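# Put slip sheet and heat sink in crate, restore tools

## Task

Place the thin slip sheet so it lies flat on the floor of the gray crate, then set the finned metal heat sink upright on top of it with its fins facing up. The heat sink is too wide for grip50. Afterwards release everything, return each tool to the stand slot it came from, and move the arm well away from the tools. Nothing may be dropped or knocked off the table. A tool still locked on the arm counts as part of the arm.

## Robot and tools

Robot: one UF850 six-joint arm with a tool changer on its wrist and one wrist camera, cam_wrist (616x616 fisheye). The changer can lock onto one of three tools hung in a stand: grip50 (two-finger gripper, 50 mm open), grip85 (two-finger gripper, 85 mm open) and cup (suction cup). tool_id reports grip50, grip85, cup or none.

Frames. The scene frame has its origin on the table top under the arm base, +z up, +y to the left when looking along +x. The state line reports end_effector_position (metres) and end_effector_quat_wxyz of the changer's flat face centre, plus velocities (m/s, rad/s). The printed position may be slightly off, more so far from the base. The face's own z axis points out of the arm. Tool points in face axes (mm): grip50 grip point (0, -25, 180); grip85 grip point (0, 0, 173) closed, 13 mm closer when fully open; cup rim centre (0, 0, 175). Both grippers close along the face x axis.

Row layout. Every motion uses a row of exactly 14 numbers, each in [-1, 1], in this order: dx, dy, dz, rx, ry, rz, tool/lock, grip50_position, grip50_force_limit, grip50_speed, grip85_position, grip85_force_limit, grip85_speed, cup_suction. The first six are an offset, not a pose: a target for the changer face relative to its pose in the most recent result that showed it (before any such result, or for later calls within one reply, relative to where the robot is when the action begins), expressed in the face's own axes. Scale: 1.0 = 0.6 m or 180 degrees; rx, ry, rz form a single rotation vector. All rows of one action are measured from that same reference, not chained. Zero offsets pull the arm back to the reference, they do not hold still. Per control step the command is clipped to 70 mm and 16 degrees from the measured pose.

lock: positive locks onto the plate on the face, negative unlocks, 0 keeps the last command; takes about 1 s. Gripper position: grip50 +1 fully open, pads meet near -0.65; grip85 +1 open, pads meet near -0.8; use -1 to close until stopped. force_limit -1..+1 maps to about 20 N up to 185 N (grip50) or 235 N (grip85). speed -1..+1 maps to about 20 to 150 mm/s. cup_suction above 0.01 is on, at or below 0.01 off (and vents); it persists between actions. Tool-specific numbers only act when that tool is locked and ready.

Tools (calls):
- execute_actions {actions, pictures}: actions is a list with at most one item. Empty list = just read state. {"rows": [[14 numbers], ...], "steps": n} runs up to 15 steps of 1/30 s, one row per step, last row repeated. {"steps": n} without rows waits up to 300 steps counted from the last result (reply time included). pictures toggles images.
- move {target, speed}: target is one 14-number row (same offset rules); the face follows a straight path 0.5 to 10 s long at up to speed m/s (0.002 to 0.5, default 0.25; turning up to twice that in rad/s). It does not avoid obstacles and can overshoot speed near full stretch. Result adds a move: line (done, off_target, moving, held, fault) with limits (paced = clipped, held = some steps blocked) and distance to target.
- wait {seconds}: 0 to 10 s, sends nothing new.
- zoom_image {camera: "cam_wrist", region: [x0, y0, x1, y1]}: pixel box, max 504x504, origin top-left.
- read_manual {section: "licences"}: URDF licence text only.
- finished_scene {scene}: ends the current scene (give its number) and grades it; irreversible.

Result lines: "pose unreachable" means the clearance check altered or blocked a command; HELD marks steps not sent. Hand target shows where the controller now drives. Gripper object_status: 0 moving, 1 stopped while opening, 2 stopped while closing (a grip), 3 at the requested position or pads together (also possible on thin items). position_measured in counts: about 3 = open; grip50 opening ≈ (250 - counts) × 0.202 mm; grip85 78≈60 mm, 130≈40 mm, 180≈20 mm, 230 pads meet. cup_suction_measured 1 ≈ 75 kPa vacuum; ~0 means no seal; cup_part_present goes 1 at 0.50, back to 0 below 0.45. plate_near, locked, unlocked, in_stand, unlock_refused report changer state.

Tool changing. Bring the face flat onto the plate within about 1 mm and 1 degree, with face -y pointing to the fork's open side. When plate_near is 1 send lock +1 and wait for locked = 1; the tool then boots (readings n/a) and a gripper closes then opens fully. To remove from the stand: lift 20 mm (10 to 30), slide at least 110 mm along face -y out of the fork, then rise. Return along the reverse path; when in_stand = 1 keep still, send lock -1, wait for unlocked = 1. Unlocking elsewhere is refused. Slots are 180 mm apart; fork arms sit 40 to 70 mm either side along face x, 45 mm toward the open side, tops 18 mm below the plate face.

Gripping: set position -1, keep it, confirm object_status 2. Changing position by 0.01 or more resets status. Suction: place the whole rim on a smooth flat area away from edges; the cup pulls the part up to 12 mm closer; to release, set down, turn suction off, lift 15 mm. The heat sink needs grip85 or cup; the thin sheet suits the cup.

Cautions: move slowly near contact; faster moves and targets far past contact hit harder. Joint load limits (N m): waist 57, shoulder 57, elbow 47.5, forearm roll 25.6, wrist pitch 18, wrist roll 18; reaching one triggers a torque fault with a 10 s hold. Motors heat while holding loads (warning from 65 °C, brake stop at 80 °C). Avoid drops, slips, slams and anything leaving the table; a loose object may occasionally be nudged. Joint ranges (rad): waist ±6.283, shoulder ±2.304, elbow -4.224 to 0.061, forearm roll ±6.283, wrist pitch ±2.164, wrist roll ±6.283.

Each tool is called after "Call:" as name([rows], argument=value, ...), one row to a line, values as JSON.

## Session

Call:
execute_actions(actions=[])

Scene clock: 0.00 s of 9600.00 s.
end_effector_position=(+0.4641, -0.0219, +0.3818) locked=0 unlocked=1 plate_near=0 in_stand=0 unlock_refused=0 tool_id=none grip50_position_measured=n/a grip50_object_status=n/a grip85_position_measured=n/a grip85_object_status=n/a cup_suction_measured=n/a cup_part_present=n/a end_effector_quat_wxyz=(-0.006, +0.725, +0.689, -0.006) end_effector_velocity=(-0.000, +0.001, -0.000) end_effector_angular_velocity=(+0.000, +0.001, +0.001)
Joint positions: [-0.002 -0.272 -0.838  0.    -0.568  0.002]
Joint velocities: [ 0.001 -0.     0.     0.    -0.    -0.   ]
Hand target: +0.464, -0.022, +0.382; -0.006, +0.725, +0.689, -0.006

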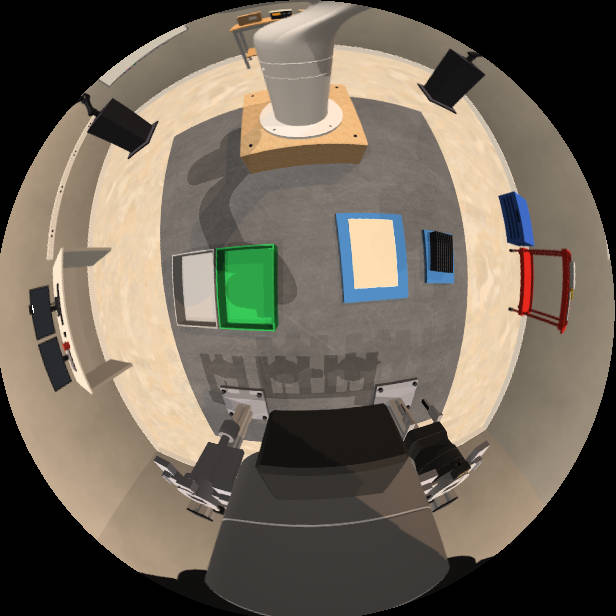

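Call:
move(target=[0,0.2,-0.25,0,0,0.98,0,0,0,0,0,0,0,0], speed=0.4)

Scene clock: 8.50 s of 9600.00 s.
end_effector_position=(+0.5860, -0.0275, +0.5300) locked=0 unlocked=1 plate_near=0 in_stand=0 unlock_refused=0 tool_id=none grip50_position_measured=n/a grip50_object_status=n/a grip85_position_measured=n/a grip85_object_status=n/a cup_suction_measured=n/a cup_part_present=n/a end_effector_quat_wxyz=(+0.006, +0.712, -0.702, -0.006) end_effector_velocity=(+0.001, -0.001, +0.000) end_effector_angular_velocity=(-0.001, -0.001, -0.007)
Joint positions: [-0.002 -0.375 -1.348  0.    -0.974  3.08 ]
Joint velocities: [-0.001 -0.001 -0.002 -0.001 -0.     0.006]
Hand target: +0.586, -0.028, +0.530; +0.006, +0.712, -0.703, -0.006
Off the commanded pose: 0.001 m, 0 deg.
move: done

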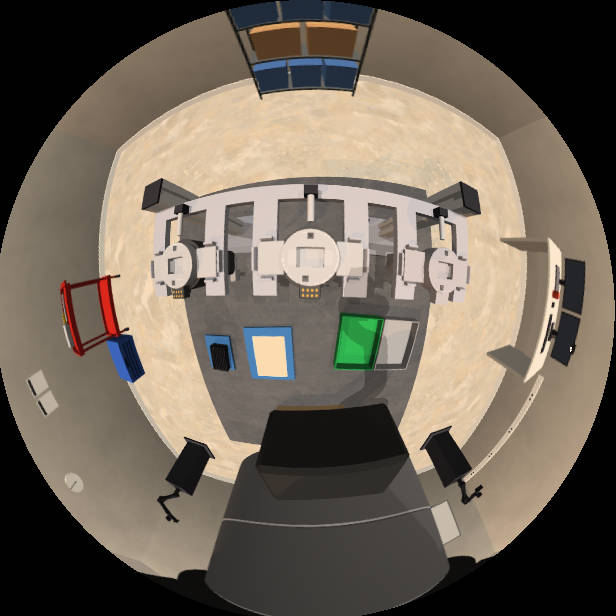

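Call:
move(target=[0,-0.03,0.13,0,0,-0.995,0,0,0,0,0,0,0,0], speed=0.4)

Scene clock: 18.17 s of 9600.00 s.
end_effector_position=(+0.6028, -0.0273, +0.4517) locked=0 unlocked=1 plate_near=0 in_stand=0 unlock_refused=0 tool_id=none grip50_position_measured=n/a grip50_object_status=n/a grip85_position_measured=n/a grip85_object_status=n/a cup_suction_measured=n/a cup_part_present=n/a end_effector_quat_wxyz=(-0.006, +0.708, +0.706, -0.006) end_effector_velocity=(-0.000, -0.001, -0.001) end_effector_angular_velocity=(+0.001, +0.001, +0.004)
Joint positions: [-0.    -0.484 -1.316 -0.    -0.832 -0.043]
Joint velocities: [-0.001 -0.001  0.001  0.001  0.    -0.006]
Hand target: +0.603, -0.027, +0.452; -0.006, +0.708, +0.706, -0.006
Off the commanded pose: 0.000 m, 0 deg.
move: done

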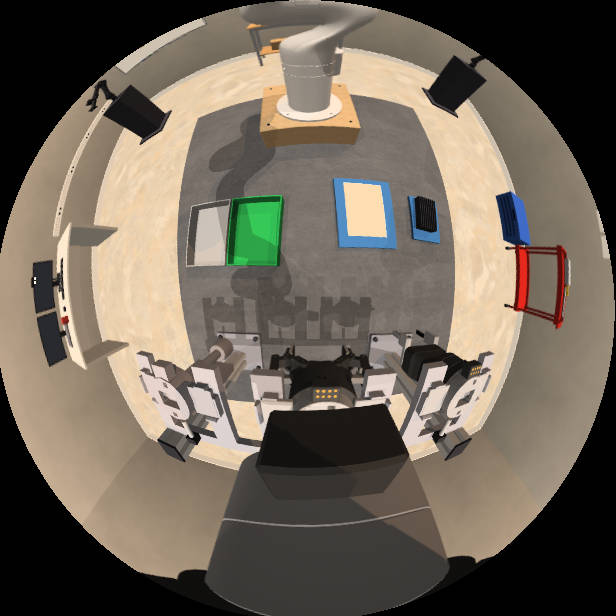

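Call:
move(target=[-0.305,0.08,0.08,-0.0054,0,0,0,0,0,0,0,0,0,0])

Scene clock: 23.47 s of 9600.00 s.
end_effector_position=(+0.6499, -0.2100, +0.4031) locked=0 unlocked=1 plate_near=0 in_stand=0 unlock_refused=0 tool_id=none grip50_position_measured=n/a grip50_object_status=n/a grip85_position_measured=n/a grip85_object_status=n/a cup_suction_measured=n/a cup_part_present=n/a end_effector_quat_wxyz=(+0.000, +0.708, +0.706, -0.000) end_effector_velocity=(+0.000, -0.002, -0.001) end_effector_angular_velocity=(+0.000, +0.001, -0.000)
Joint positions: [-0.271 -0.722 -1.565  0.007 -0.827 -0.319]
Joint velocities: [-0.003 -0.004 -0.003 -0.    -0.    -0.003]
Hand target: +0.650, -0.210, +0.403; -0.000, +0.708, +0.706, -0.000
Off the commanded pose: 0.001 m, 0 deg.
move: done

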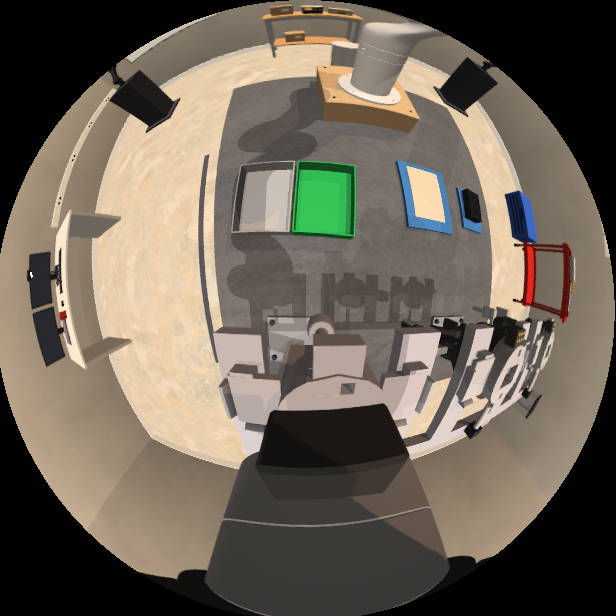

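Call:
move(target=[0,0,0.04,0,0,0,0,0,0,0,0,0,0,0], speed=0.03)

Scene clock: 27.97 s of 9600.00 s.
end_effector_position=(+0.6500, -0.2101, +0.3793) locked=0 unlocked=1 plate_near=0 in_stand=0 unlock_refused=0 tool_id=none grip50_position_measured=n/a grip50_object_status=n/a grip85_position_measured=n/a grip85_object_status=n/a cup_suction_measured=n/a cup_part_present=n/a end_effector_quat_wxyz=(+0.000, +0.708, +0.706, -0.000) end_effector_velocity=(+0.000, -0.000, +0.000) end_effector_angular_velocity=(-0.001, -0.002, -0.001)
Joint positions: [-0.27  -0.749 -1.551  0.007 -0.786 -0.319]
Joint velocities: [-0.     0.    -0.     0.     0.002  0.   ]
Hand target: +0.650, -0.210, +0.379; +0.000, +0.708, +0.706, -0.000
Off the commanded pose: 0.000 m, 0 deg.
move: done

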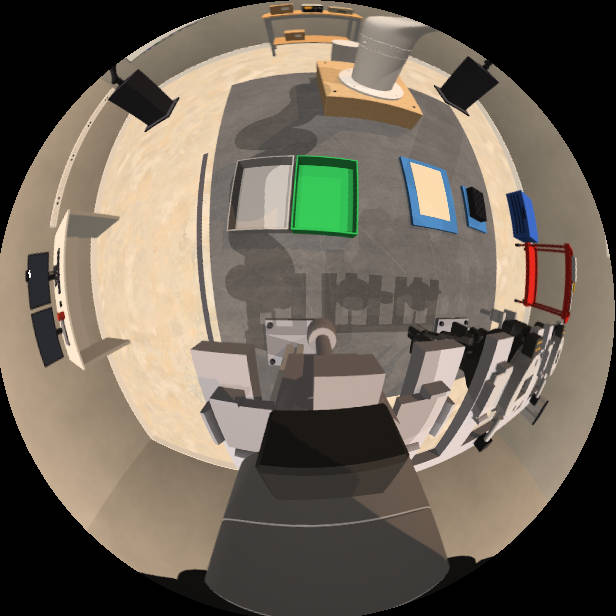

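Continue slowly down.

Call:
move(target=[0,0,0.04,0,0,0,0,0,0,0,0,0,0,0], speed=0.01)

Scene clock: 42.03 s of 9600.00 s.
end_effector_position=(+0.6590, -0.2127, +0.4076) locked=0 unlocked=1 plate_near=0 in_stand=0 unlock_refused=0 tool_id=none grip50_position_measured=n/a grip50_object_status=n/a grip85_position_measured=n/a grip85_object_status=n/a cup_suction_measured=n/a cup_part_present=n/a end_effector_quat_wxyz=(+0.036, +0.707, +0.706, +0.018) end_effector_velocity=(-0.000, +0.000, -0.001) end_effector_angular_velocity=(+0.001, +0.002, +0.002)
Joint positions: [-0.27  -0.71  -1.554  0.008 -0.749 -0.319]
Joint velocities: [ 0.    -0.001  0.002  0.     0.    -0.002]
Hand target: +0.659, -0.213, +0.408; +0.036, +0.707, +0.706, +0.018
Off the commanded pose: 0.053 m, 5 deg.
TORQUE FAULT: the external load on joint 2 (shoulder) reached its load limit, and the arm stopped for 10 seconds. The arm's remaining commands of this call were not run. Joint 2 (shoulder) moved back by up to 3 degrees. The arm holds there, with the lock number at 0 and the other tool numbers unchanged, and accepts commands again: back off and push less far. The arm stops again, at the same cost, whenever a joint's load reaches its limit.
move: fault

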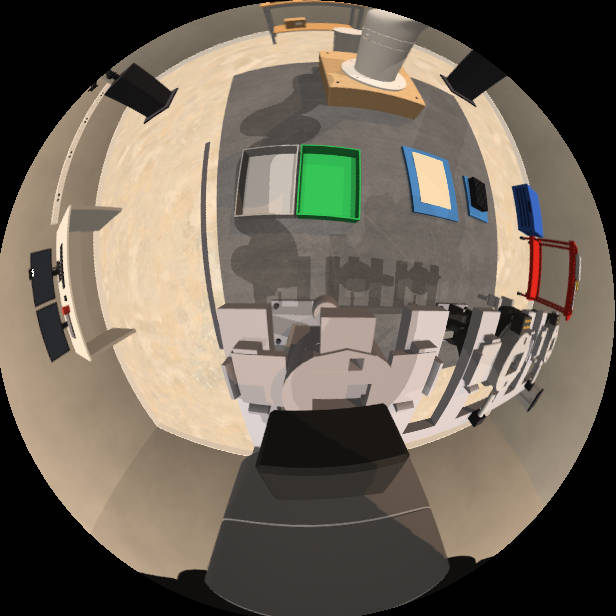

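Call:
move(target=[0.004,-0.017,0.04,0.0243,0.0081,0,0,0,0,0,0,0,0,0], speed=0.03)

Call:
move(target=[0,0,0.01,0,0,0,0,0,0,0,0,0,0,0], speed=0.01)

Call:
move(target=[0,0,0.004,0,0,0,0,0,0,0,0,0,0,0], speed=0.005)

Call:
move(target=[0,0,0.004,0,0,0,0,0,0,0,0,0,0,0], speed=0.005)

Scene clock: 50.57 s of 9600.00 s.
end_effector_position=(+0.6508, -0.2110, +0.3829) locked=0 unlocked=1 plate_near=0 in_stand=0 unlock_refused=0 tool_id=none grip50_position_measured=n/a grip50_object_status=n/a grip85_position_measured=n/a grip85_object_status=n/a cup_suction_measured=n/a cup_part_present=n/a end_effector_quat_wxyz=(-0.000, +0.708, +0.706, +0.000) end_effector_velocity=(-0.000, -0.000, +0.000) end_effector_angular_velocity=(+0.000, +0.001, +0.001)
Joint positions: [-0.271 -0.747 -1.557  0.008 -0.795 -0.321]
Joint velocities: [-0.     0.    -0.001 -0.    -0.002 -0.001]
Hand target: +0.651, -0.211, +0.383; -0.000, +0.708, +0.706, -0.000
Off the commanded pose: 0.000 m, 0 deg.
move: done

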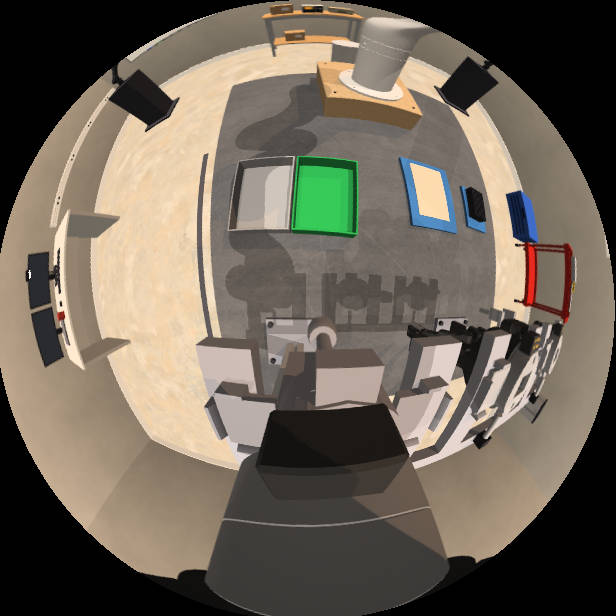

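Scene clock: 51.40 s of 9600.00 s.
end_effector_position=(+0.6508, -0.2110, +0.3769) locked=0 unlocked=1 plate_near=0 in_stand=0 unlock_refused=0 tool_id=none grip50_position_measured=n/a grip50_object_status=n/a grip85_position_measured=n/a grip85_object_status=n/a cup_suction_measured=n/a cup_part_present=n/a end_effector_quat_wxyz=(-0.000, +0.708, +0.706, +0.000) end_effector_velocity=(+0.000, -0.000, +0.000) end_effector_angular_velocity=(-0.000, -0.001, -0.001)
Joint positions: [-0.271 -0.754 -1.554  0.008 -0.785 -0.321]
Joint velocities: [-0.     0.    -0.     0.     0.001  0.001]
Hand target: +0.651, -0.211, +0.377; -0.000, +0.708, +0.706, +0.000
Off the commanded pose: 0.000 m, 0 deg.
move: done

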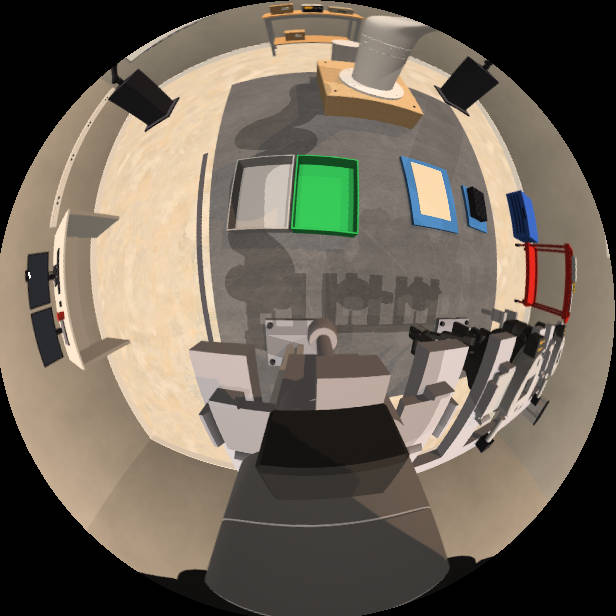

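Scene clock: 52.10 s of 9600.00 s.
end_effector_position=(+0.6508, -0.2110, +0.3746) locked=0 unlocked=1 plate_near=0 in_stand=0 unlock_refused=0 tool_id=none grip50_position_measured=n/a grip50_object_status=n/a grip85_position_measured=n/a grip85_object_status=n/a cup_suction_measured=n/a cup_part_present=n/a end_effector_quat_wxyz=(-0.000, +0.708, +0.706, +0.000) end_effector_velocity=(-0.000, +0.000, -0.001) end_effector_angular_velocity=(-0.000, +0.000, +0.001)
Joint positions: [-0.271 -0.757 -1.553  0.008 -0.781 -0.321]
Joint velocities: [ 0.    -0.001  0.    -0.     0.001 -0.001]
Hand target: +0.651, -0.211, +0.375; -0.000, +0.708, +0.706, +0.000
Off the commanded pose: 0.000 m, 0 deg.
move: done

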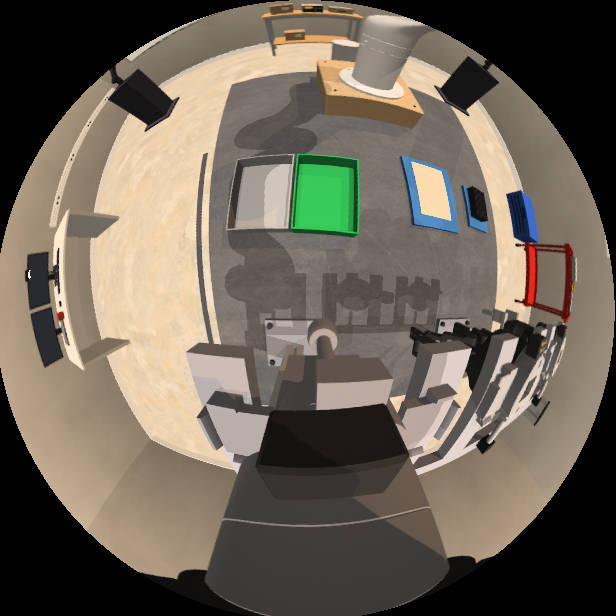

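Scene clock: 52.80 s of 9600.00 s.
end_effector_position=(+0.6511, -0.2111, +0.3731) locked=0 unlocked=1 plate_near=0 in_stand=0 unlock_refused=0 tool_id=none grip50_position_measured=n/a grip50_object_status=n/a grip85_position_measured=n/a grip85_object_status=n/a cup_suction_measured=n/a cup_part_present=n/a end_effector_quat_wxyz=(+0.000, +0.708, +0.706, +0.000) end_effector_velocity=(-0.000, -0.000, -0.000) end_effector_angular_velocity=(-0.000, -0.000, +0.002)
Joint positions: [-0.271 -0.759 -1.553  0.008 -0.777 -0.321]
Joint velocities: [-0.001  0.     0.     0.     0.    -0.002]
Hand target: +0.651, -0.211, +0.372; -0.000, +0.708, +0.706, +0.000
Off the commanded pose: 0.001 m, 0 deg.
move: done

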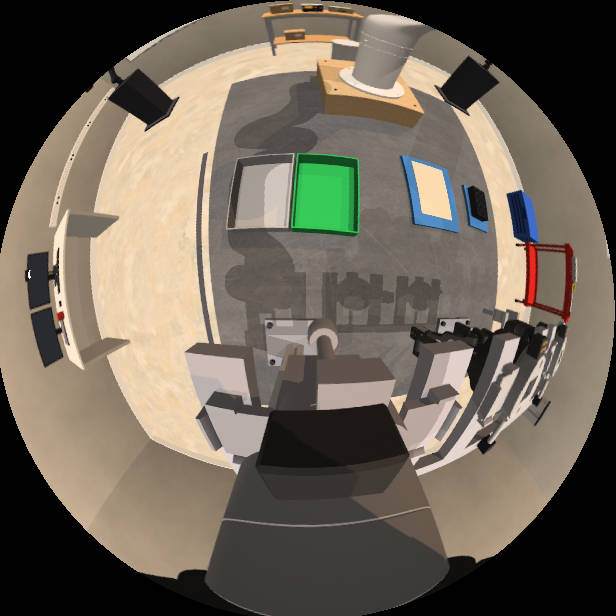

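Call:
move(target=[0.004,-0.006,-0.003,0,0,0,0,0,0,0,0,0,0,0], speed=0.01)

Call:
move(target=[0,0,0.006,0,0,0,0,0,0,0,0,0,0,0], speed=0.005)

Scene clock: 59.10 s of 9600.00 s.
end_effector_position=(+0.6468, -0.2084, +0.3734) locked=0 unlocked=1 plate_near=0 in_stand=0 unlock_refused=0 tool_id=none grip50_position_measured=n/a grip50_object_status=n/a grip85_position_measured=n/a grip85_object_status=n/a cup_suction_measured=n/a cup_part_present=n/a end_effector_quat_wxyz=(-0.001, +0.708, +0.706, -0.000) end_effector_velocity=(+0.000, +0.001, +0.001) end_effector_angular_velocity=(-0.000, -0.002, +0.002)
Joint positions: [-0.27  -0.748 -1.535  0.008 -0.774 -0.319]
Joint velocities: [ 0.001  0.002  0.002  0.     0.001 -0.   ]
Hand target: +0.648, -0.209, +0.375; +0.000, +0.708, +0.706, +0.000
Off the commanded pose: 0.002 m, 0 deg.
move: done

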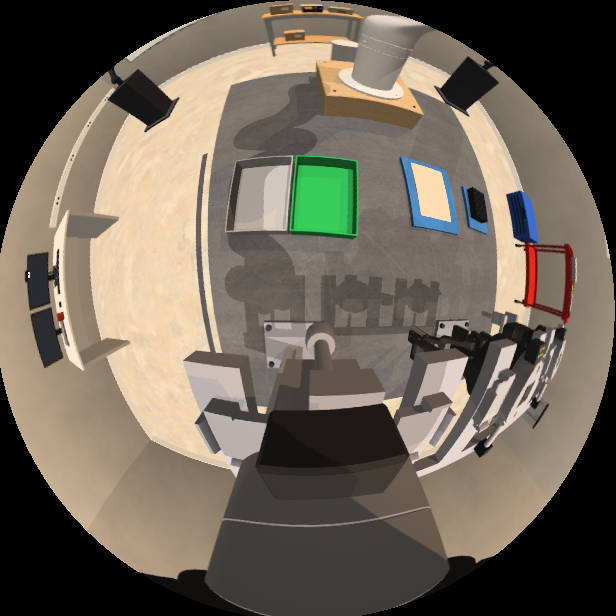

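Scene clock: 60.03 s of 9600.00 s.
end_effector_position=(+0.6476, -0.2087, +0.3726) locked=0 unlocked=1 plate_near=0 in_stand=0 unlock_refused=0 tool_id=none grip50_position_measured=n/a grip50_object_status=n/a grip85_position_measured=n/a grip85_object_status=n/a cup_suction_measured=n/a cup_part_present=n/a end_effector_quat_wxyz=(+0.001, +0.708, +0.706, +0.001) end_effector_velocity=(+0.000, -0.000, -0.000) end_effector_angular_velocity=(-0.001, -0.002, +0.000)
Joint positions: [-0.27  -0.749 -1.535  0.008 -0.769 -0.319]
Joint velocities: [-0.    -0.     0.    -0.     0.002 -0.   ]
Hand target: +0.647, -0.208, +0.370; -0.001, +0.708, +0.706, -0.000
Off the commanded pose: 0.003 m, 0 deg.
move: done

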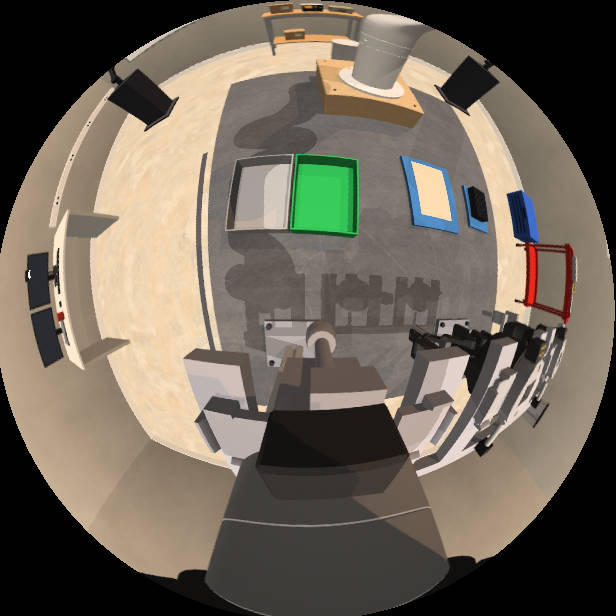

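Call:
move(target=[0,0,-0.03,0,0,0,0,0,0,0,0,0,0,0], speed=0.05)

Call:
move(target=[-0.092,-0.145,0,0,0,0.5,0,0,0,0,0,0,0,0])

Call:
move(target=[0,0,0.09,0,0,0,0,0,0,0,0,0,0,0], speed=0.03)

Call:
move(target=[0.008,0,0,0,0,0,0,0,0,0,0,0,0,0], speed=0.005)

Call:
move(target=[0.008,0,0,0,0,0,0,0,0,0,0,0,0,0], speed=0.005)

Call:
move(target=[0.008,0,0,0,0,0,0,0,0,0,0,0,0,0], speed=0.005)

Scene clock: 72.77 s of 9600.00 s.
end_effector_position=(+0.6474, -0.2086, +0.3903) locked=0 unlocked=1 plate_near=0 in_stand=0 unlock_refused=0 tool_id=none grip50_position_measured=n/a grip50_object_status=n/a grip85_position_measured=n/a grip85_object_status=n/a cup_suction_measured=n/a cup_part_present=n/a end_effector_quat_wxyz=(+0.001, +0.708, +0.706, +0.000) end_effector_velocity=(+0.000, +0.000, +0.001) end_effector_angular_velocity=(+0.000, +0.000, +0.002)
Joint positions: [-0.27  -0.729 -1.544  0.008 -0.799 -0.319]
Joint velocities: [ 0.001  0.001 -0.    -0.    -0.002 -0.001]
Hand target: +0.648, -0.209, +0.391; +0.001, +0.708, +0.706, +0.001
Off the commanded pose: 0.000 m, 0 deg.
move: done

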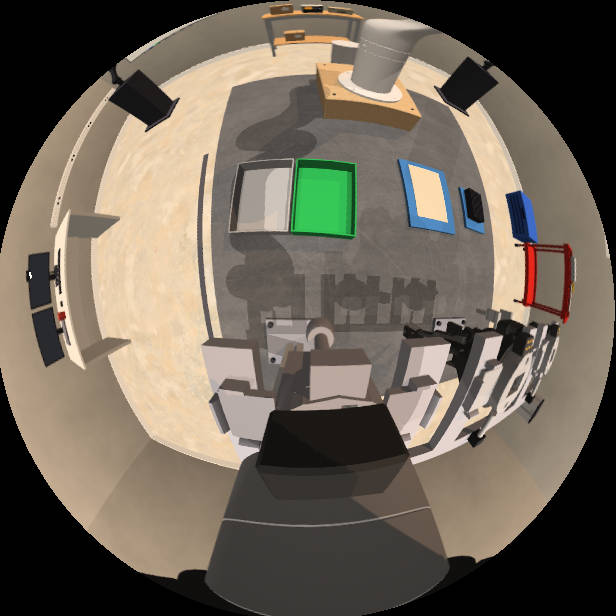

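Scene clock: 76.33 s of 9600.00 s.
end_effector_position=(+0.5606, -0.2639, +0.3901) locked=0 unlocked=1 plate_near=0 in_stand=0 unlock_refused=0 tool_id=none grip50_position_measured=n/a grip50_object_status=n/a grip85_position_measured=n/a grip85_object_status=n/a cup_suction_measured=n/a cup_part_present=n/a end_effector_quat_wxyz=(-0.000, +1.000, -0.001, +0.001) end_effector_velocity=(-0.001, -0.001, -0.000) end_effector_angular_velocity=(-0.001, +0.001, -0.008)
Joint positions: [-0.4   -0.589 -1.319  0.012 -0.713  1.117]
Joint velocities: [-0.001  0.     0.    -0.001 -0.     0.007]
Hand target: +0.561, -0.264, +0.390; -0.000, +1.000, -0.001, +0.001
Off the commanded pose: 0.000 m, 0 deg.
move: done

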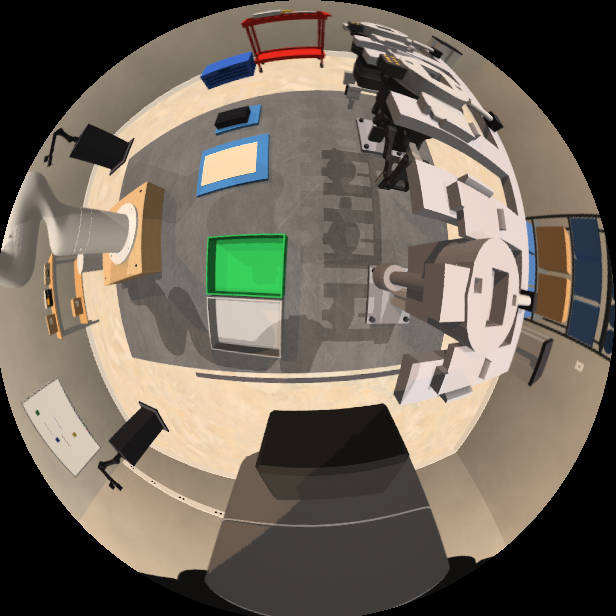

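Scene clock: 78.40 s of 9600.00 s.
end_effector_position=(+0.5608, -0.2640, +0.3362) locked=0 unlocked=1 plate_near=0 in_stand=0 unlock_refused=0 tool_id=none grip50_position_measured=n/a grip50_object_status=n/a grip85_position_measured=n/a grip85_object_status=n/a cup_suction_measured=n/a cup_part_present=n/a end_effector_quat_wxyz=(-0.000, +1.000, -0.001, +0.001) end_effector_velocity=(+0.000, +0.000, -0.001) end_effector_angular_velocity=(-0.000, -0.001, +0.001)
Joint positions: [-0.399 -0.664 -1.298  0.014 -0.618  1.116]
Joint velocities: [ 0.001 -0.001 -0.     0.     0.002 -0.   ]
Hand target: +0.561, -0.264, +0.336; -0.000, +1.000, -0.001, +0.001
Off the commanded pose: 0.000 m, 0 deg.
move: done

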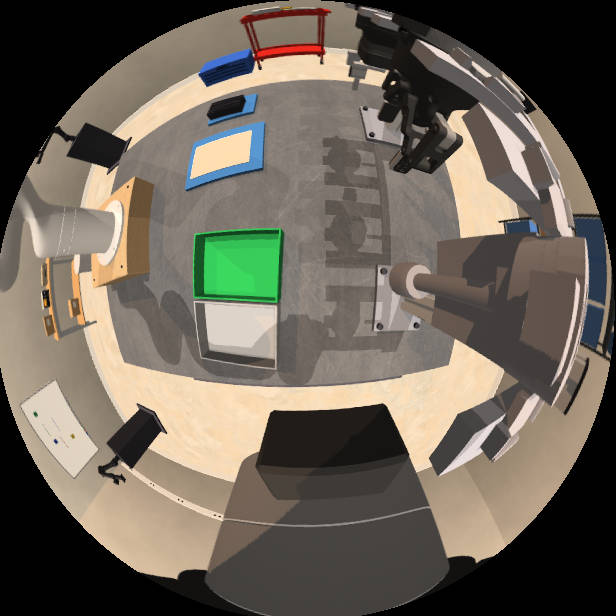

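Scene clock: 79.57 s of 9600.00 s.
end_effector_position=(+0.5656, -0.2640, +0.3362) locked=0 unlocked=1 plate_near=0 in_stand=0 unlock_refused=0 tool_id=none grip50_position_measured=n/a grip50_object_status=n/a grip85_position_measured=n/a grip85_object_status=n/a cup_suction_measured=n/a cup_part_present=n/a end_effector_quat_wxyz=(-0.000, +1.000, -0.001, +0.001) end_effector_velocity=(+0.000, +0.001, -0.000) end_effector_angular_velocity=(+0.000, +0.001, +0.001)
Joint positions: [-0.396 -0.673 -1.313  0.014 -0.624  1.119]
Joint velocities: [ 0.001 -0.001 -0.     0.    -0.     0.   ]
Hand target: +0.566, -0.264, +0.336; -0.000, +1.000, -0.001, +0.001
Off the commanded pose: 0.000 m, 0 deg.
move: done

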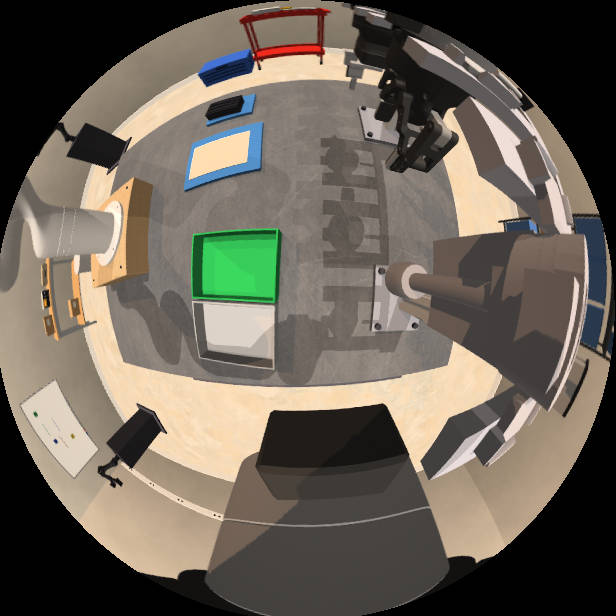

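Scene clock: 80.73 s of 9600.00 s.
end_effector_position=(+0.5703, -0.2640, +0.3362) locked=0 unlocked=1 plate_near=0 in_stand=0 unlock_refused=0 tool_id=none grip50_position_measured=n/a grip50_object_status=n/a grip85_position_measured=n/a grip85_object_status=n/a cup_suction_measured=n/a cup_part_present=n/a end_effector_quat_wxyz=(-0.000, +1.000, -0.001, +0.001) end_effector_velocity=(+0.000, +0.000, +0.000) end_effector_angular_velocity=(+0.000, +0.000, -0.001)
Joint positions: [-0.393 -0.682 -1.328  0.014 -0.63   1.123]
Joint velocities: [ 0.    -0.    -0.001 -0.    -0.001  0.001]
Hand target: +0.570, -0.264, +0.336; -0.000, +1.000, -0.001, +0.001
Off the commanded pose: 0.000 m, 0 deg.
move: done

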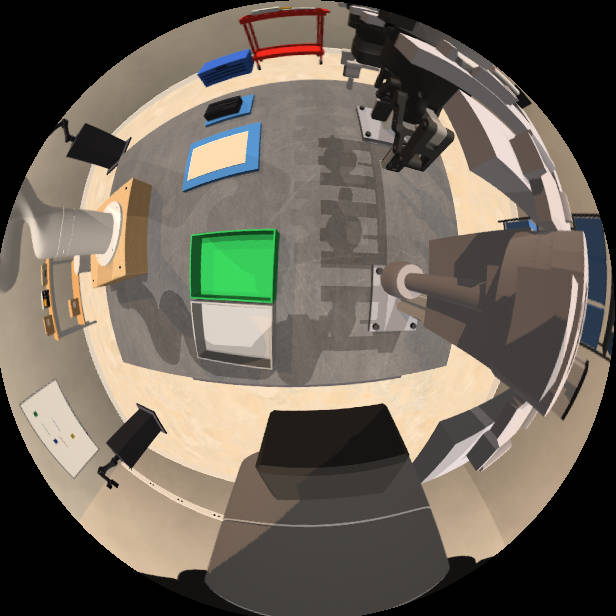

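Scene clock: 81.90 s of 9600.00 s.
end_effector_position=(+0.5751, -0.2640, +0.3362) locked=0 unlocked=1 plate_near=0 in_stand=0 unlock_refused=0 tool_id=none grip50_position_measured=n/a grip50_object_status=n/a grip85_position_measured=n/a grip85_object_status=n/a cup_suction_measured=n/a cup_part_present=n/a end_effector_quat_wxyz=(-0.000, +1.000, -0.001, +0.001) end_effector_velocity=(+0.001, +0.000, +0.000) end_effector_angular_velocity=(-0.000, -0.000, +0.001)
Joint positions: [-0.389 -0.691 -1.344  0.013 -0.636  1.126]
Joint velocities: [ 0.001 -0.001 -0.001 -0.    -0.     0.   ]
Hand target: +0.575, -0.264, +0.336; -0.000, +1.000, -0.001, +0.001
Off the commanded pose: 0.000 m, 0 deg.
move: done

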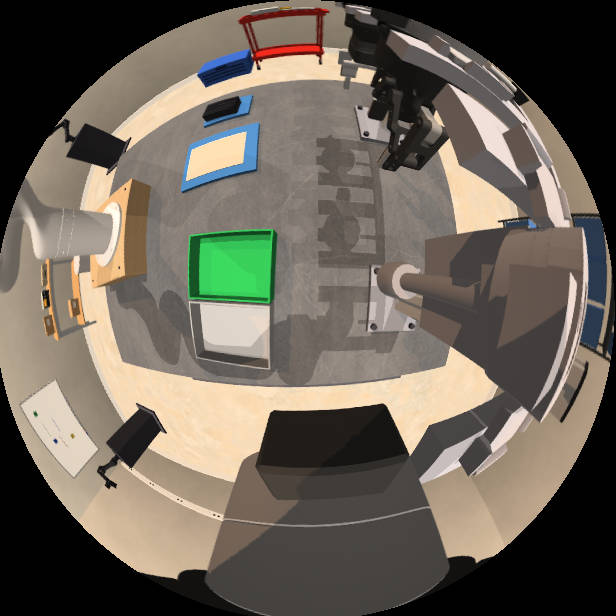

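Call:
move(target=[0.006,0,0,0,0,0,0,0,0,0,0,0,0,0], speed=0.005)

Call:
move(target=[0.006,0,0,0,0,0,0,0,0,0,0,0,0,0], speed=0.005)

Call:
move(target=[0.006,0,0,0,0,0,0,0,0,0,0,0,0,0], speed=0.005)

Scene clock: 85.43 s of 9600.00 s.
end_effector_position=(+0.5781, -0.2639, +0.3359) locked=0 unlocked=1 plate_near=0 in_stand=0 unlock_refused=0 tool_id=none grip50_position_measured=n/a grip50_object_status=n/a grip85_position_measured=n/a grip85_object_status=n/a cup_suction_measured=n/a cup_part_present=n/a end_effector_quat_wxyz=(-0.000, +1.000, -0.001, -0.000) end_effector_velocity=(+0.001, +0.000, +0.000) end_effector_angular_velocity=(-0.000, -0.000, -0.001)
Joint positions: [-0.387 -0.698 -1.354  0.013 -0.642  1.129]
Joint velocities: [ 0.    -0.001 -0.002 -0.    -0.001  0.002]
Hand target: +0.579, -0.264, +0.336; -0.000, +1.000, -0.001, +0.001
Off the commanded pose: 0.001 m, 0 deg.
move: done

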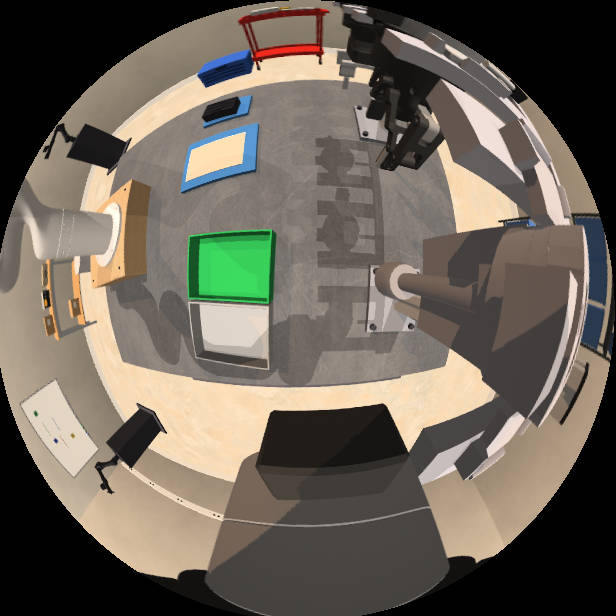

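Scene clock: 86.37 s of 9600.00 s.
end_effector_position=(+0.5787, -0.2629, +0.3344) locked=0 unlocked=1 plate_near=0 in_stand=0 unlock_refused=0 tool_id=none grip50_position_measured=n/a grip50_object_status=n/a grip85_position_measured=n/a grip85_object_status=n/a cup_suction_measured=n/a cup_part_present=n/a end_effector_quat_wxyz=(-0.003, +1.000, -0.001, -0.006) end_effector_velocity=(+0.000, +0.001, -0.001) end_effector_angular_velocity=(+0.001, +0.001, +0.001)
Joint positions: [-0.385 -0.705 -1.362  0.013 -0.656  1.132]
Joint velocities: [ 0.001 -0.001  0.     0.    -0.     0.   ]
Hand target: +0.582, -0.264, +0.336; -0.000, +1.000, -0.001, -0.000
Off the commanded pose: 0.003 m, 1 deg.
move: done

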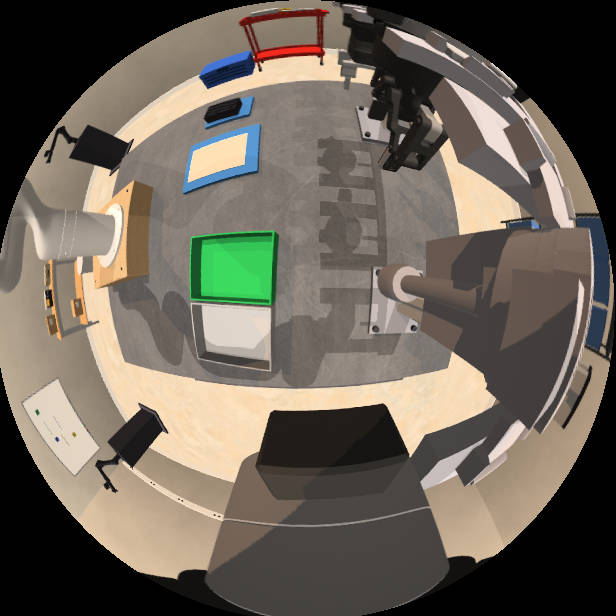

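Scene clock: 87.30 s of 9600.00 s.
end_effector_position=(+0.5787, -0.2614, +0.3326) locked=0 unlocked=1 plate_near=0 in_stand=0 unlock_refused=0 tool_id=none grip50_position_measured=n/a grip50_object_status=n/a grip85_position_measured=n/a grip85_object_status=n/a cup_suction_measured=n/a cup_part_present=n/a end_effector_quat_wxyz=(-0.007, +1.000, -0.001, -0.014) end_effector_velocity=(-0.000, +0.000, -0.001) end_effector_angular_velocity=(+0.001, +0.001, -0.001)
Joint positions: [-0.383 -0.712 -1.369  0.013 -0.673  1.134]
Joint velocities: [ 0.    -0.001  0.     0.    -0.     0.001]
Hand target: +0.582, -0.263, +0.334; -0.003, +1.000, -0.001, -0.006
Off the commanded pose: 0.004 m, 1 deg.
move: off_target

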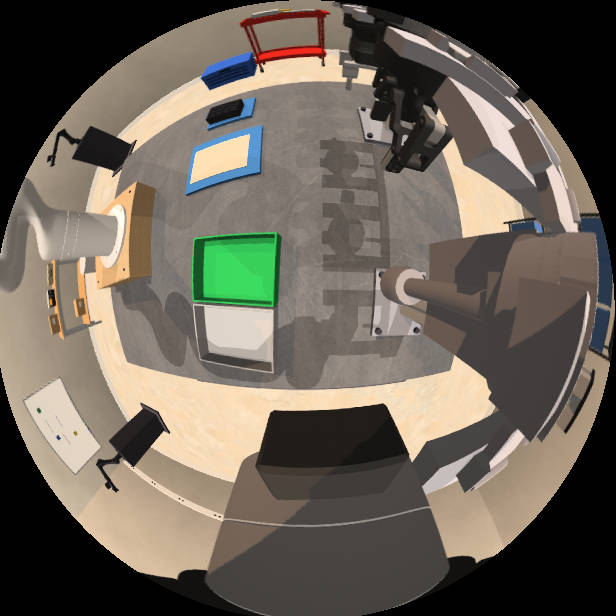

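Call:
move(target=[-0.03,0,-0.006,-0.0045,0.0089,0,0,0,0,0,0,0,0,0], speed=0.03)

Call:
move(target=[0,-0.296,0,0,0,0,0,0,0,0,0,0,0,0], speed=0.1)

Call:
move(target=[0.008,0,0,0,0,0,0,0,0,0,0,0,0,0], speed=0.005)

Call:
move(target=[0.006,0,0,0,0,0,0,0,0,0,0,0,0,0], speed=0.005)

Call:
move(target=[0.006,0,0,0,0,0,0,0,0,0,0,0,0,0], speed=0.005)

Call:
move(target=[0.006,0,0,0,0,0,0,0,0,0,0,0,0,0], speed=0.005)

Scene clock: 95.13 s of 9600.00 s.
end_effector_position=(+0.5609, -0.2614, +0.3366) locked=0 unlocked=1 plate_near=0 in_stand=0 unlock_refused=0 tool_id=none grip50_position_measured=n/a grip50_object_status=n/a grip85_position_measured=n/a grip85_object_status=n/a cup_suction_measured=n/a cup_part_present=n/a end_effector_quat_wxyz=(+0.000, +1.000, -0.001, +0.000) end_effector_velocity=(-0.001, +0.000, -0.001) end_effector_angular_velocity=(+0.000, +0.000, +0.001)
Joint positions: [-0.395 -0.661 -1.295  0.012 -0.618  1.123]
Joint velocities: [-0.     0.001  0.004  0.     0.002 -0.001]
Hand target: +0.561, -0.261, +0.337; +0.000, +1.000, -0.001, +0.000
Off the commanded pose: 0.000 m, 0 deg.
move: done

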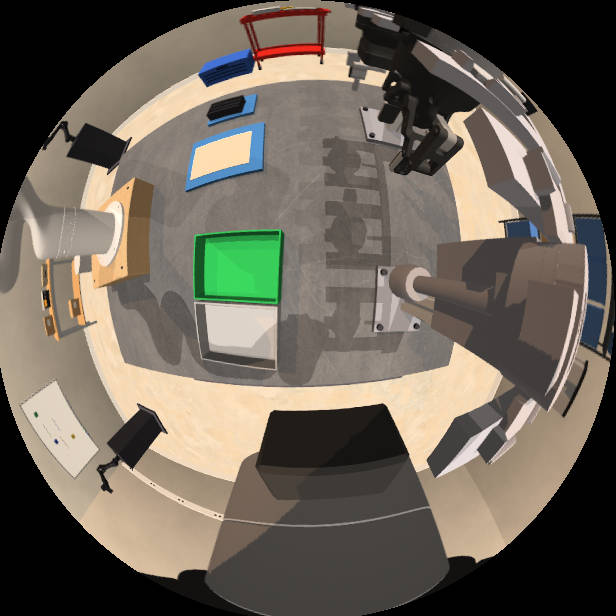

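Scene clock: 97.27 s of 9600.00 s.
end_effector_position=(+0.5611, -0.0839, +0.3364) locked=0 unlocked=1 plate_near=0 in_stand=0 unlock_refused=0 tool_id=none grip50_position_measured=n/a grip50_object_status=n/a grip85_position_measured=n/a grip85_object_status=n/a cup_suction_measured=n/a cup_part_present=n/a end_effector_quat_wxyz=(+0.000, +1.000, -0.001, +0.000) end_effector_velocity=(+0.000, +0.002, +0.000) end_effector_angular_velocity=(-0.000, +0.000, +0.001)
Joint positions: [-0.104 -0.554 -1.121  0.004 -0.551  1.42 ]
Joint velocities: [ 0.003  0.001  0.    -0.001 -0.     0.002]
Hand target: +0.561, -0.084, +0.336; +0.000, +1.000, -0.001, +0.000
Off the commanded pose: 0.000 m, 0 deg.
move: done

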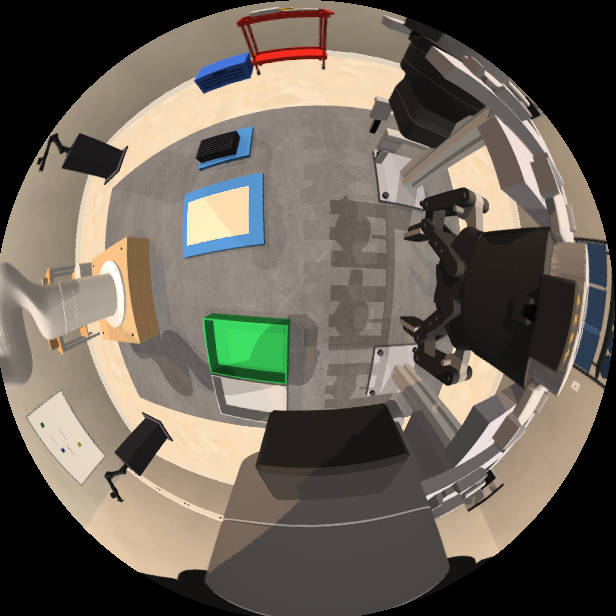

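Scene clock: 98.43 s of 9600.00 s.
end_effector_position=(+0.5658, -0.0839, +0.3364) locked=0 unlocked=1 plate_near=0 in_stand=0 unlock_refused=0 tool_id=none grip50_position_measured=n/a grip50_object_status=n/a grip85_position_measured=n/a grip85_object_status=n/a cup_suction_measured=n/a cup_part_present=n/a end_effector_quat_wxyz=(+0.000, +1.000, -0.001, +0.000) end_effector_velocity=(+0.000, +0.000, +0.000) end_effector_angular_velocity=(-0.000, +0.000, +0.002)
Joint positions: [-0.103 -0.563 -1.136  0.004 -0.556  1.421]
Joint velocities: [ 0.    -0.    -0.001 -0.    -0.001 -0.001]
Hand target: +0.566, -0.084, +0.336; +0.000, +1.000, -0.001, +0.000
Off the commanded pose: 0.000 m, 0 deg.
move: done

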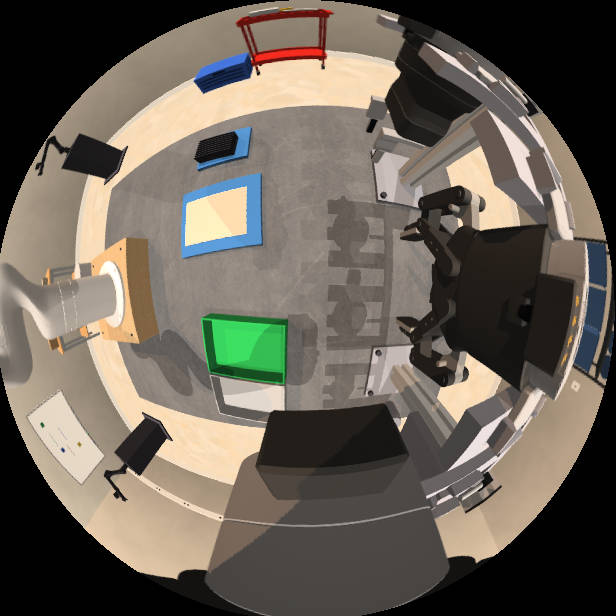

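Scene clock: 99.37 s of 9600.00 s.
end_effector_position=(+0.5694, -0.0839, +0.3364) locked=0 unlocked=1 plate_near=0 in_stand=0 unlock_refused=0 tool_id=none grip50_position_measured=n/a grip50_object_status=n/a grip85_position_measured=n/a grip85_object_status=n/a cup_suction_measured=n/a cup_part_present=n/a end_effector_quat_wxyz=(+0.000, +1.000, -0.001, +0.000) end_effector_velocity=(+0.000, +0.001, -0.001) end_effector_angular_velocity=(+0.000, +0.002, +0.002)
Joint positions: [-0.102 -0.57  -1.148  0.004 -0.561  1.422]
Joint velocities: [ 0.001 -0.002 -0.    -0.    -0.    -0.001]
Hand target: +0.569, -0.084, +0.336; +0.000, +1.000, -0.001, +0.000
Off the commanded pose: 0.000 m, 0 deg.
move: done

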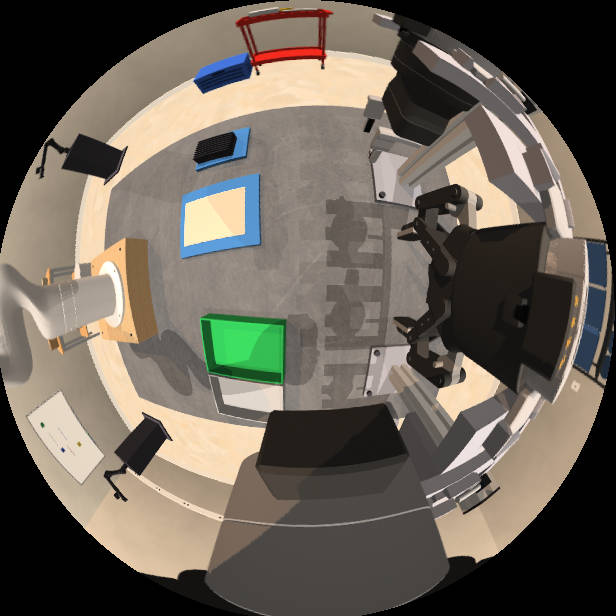

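Scene clock: 100.30 s of 9600.00 s.
end_effector_position=(+0.5730, -0.0839, +0.3364) locked=0 unlocked=1 plate_near=0 in_stand=0 unlock_refused=0 tool_id=none grip50_position_measured=n/a grip50_object_status=n/a grip85_position_measured=n/a grip85_object_status=n/a cup_suction_measured=n/a cup_part_present=n/a end_effector_quat_wxyz=(+0.000, +1.000, -0.001, +0.000) end_effector_velocity=(+0.000, -0.000, +0.000) end_effector_angular_velocity=(-0.000, -0.000, +0.000)
Joint positions: [-0.101 -0.577 -1.159  0.003 -0.565  1.423]
Joint velocities: [-0.    -0.    -0.001 -0.    -0.001 -0.   ]
Hand target: +0.573, -0.084, +0.336; +0.000, +1.000, -0.001, +0.000
Off the commanded pose: 0.000 m, 0 deg.
move: done

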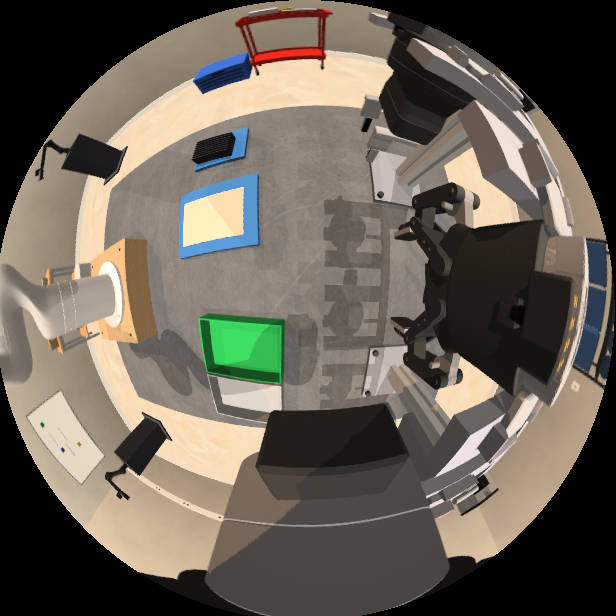

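Scene clock: 101.23 s of 9600.00 s.
end_effector_position=(+0.5765, -0.0839, +0.3364) locked=0 unlocked=1 plate_near=0 in_stand=0 unlock_refused=0 tool_id=none grip50_position_measured=n/a grip50_object_status=n/a grip85_position_measured=n/a grip85_object_status=n/a cup_suction_measured=n/a cup_part_present=n/a end_effector_quat_wxyz=(+0.000, +1.000, -0.001, +0.000) end_effector_velocity=(+0.001, -0.000, +0.001) end_effector_angular_velocity=(-0.000, -0.001, -0.002)
Joint positions: [-0.1   -0.585 -1.171  0.003 -0.569  1.424]
Joint velocities: [-0.    -0.    -0.002 -0.    -0.001  0.002]
Hand target: +0.577, -0.084, +0.336; +0.000, +1.000, -0.001, +0.000
Off the commanded pose: 0.000 m, 0 deg.
move: done

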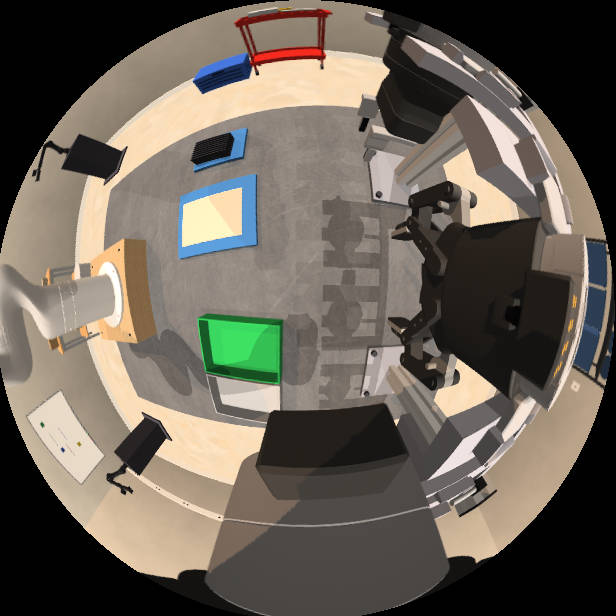

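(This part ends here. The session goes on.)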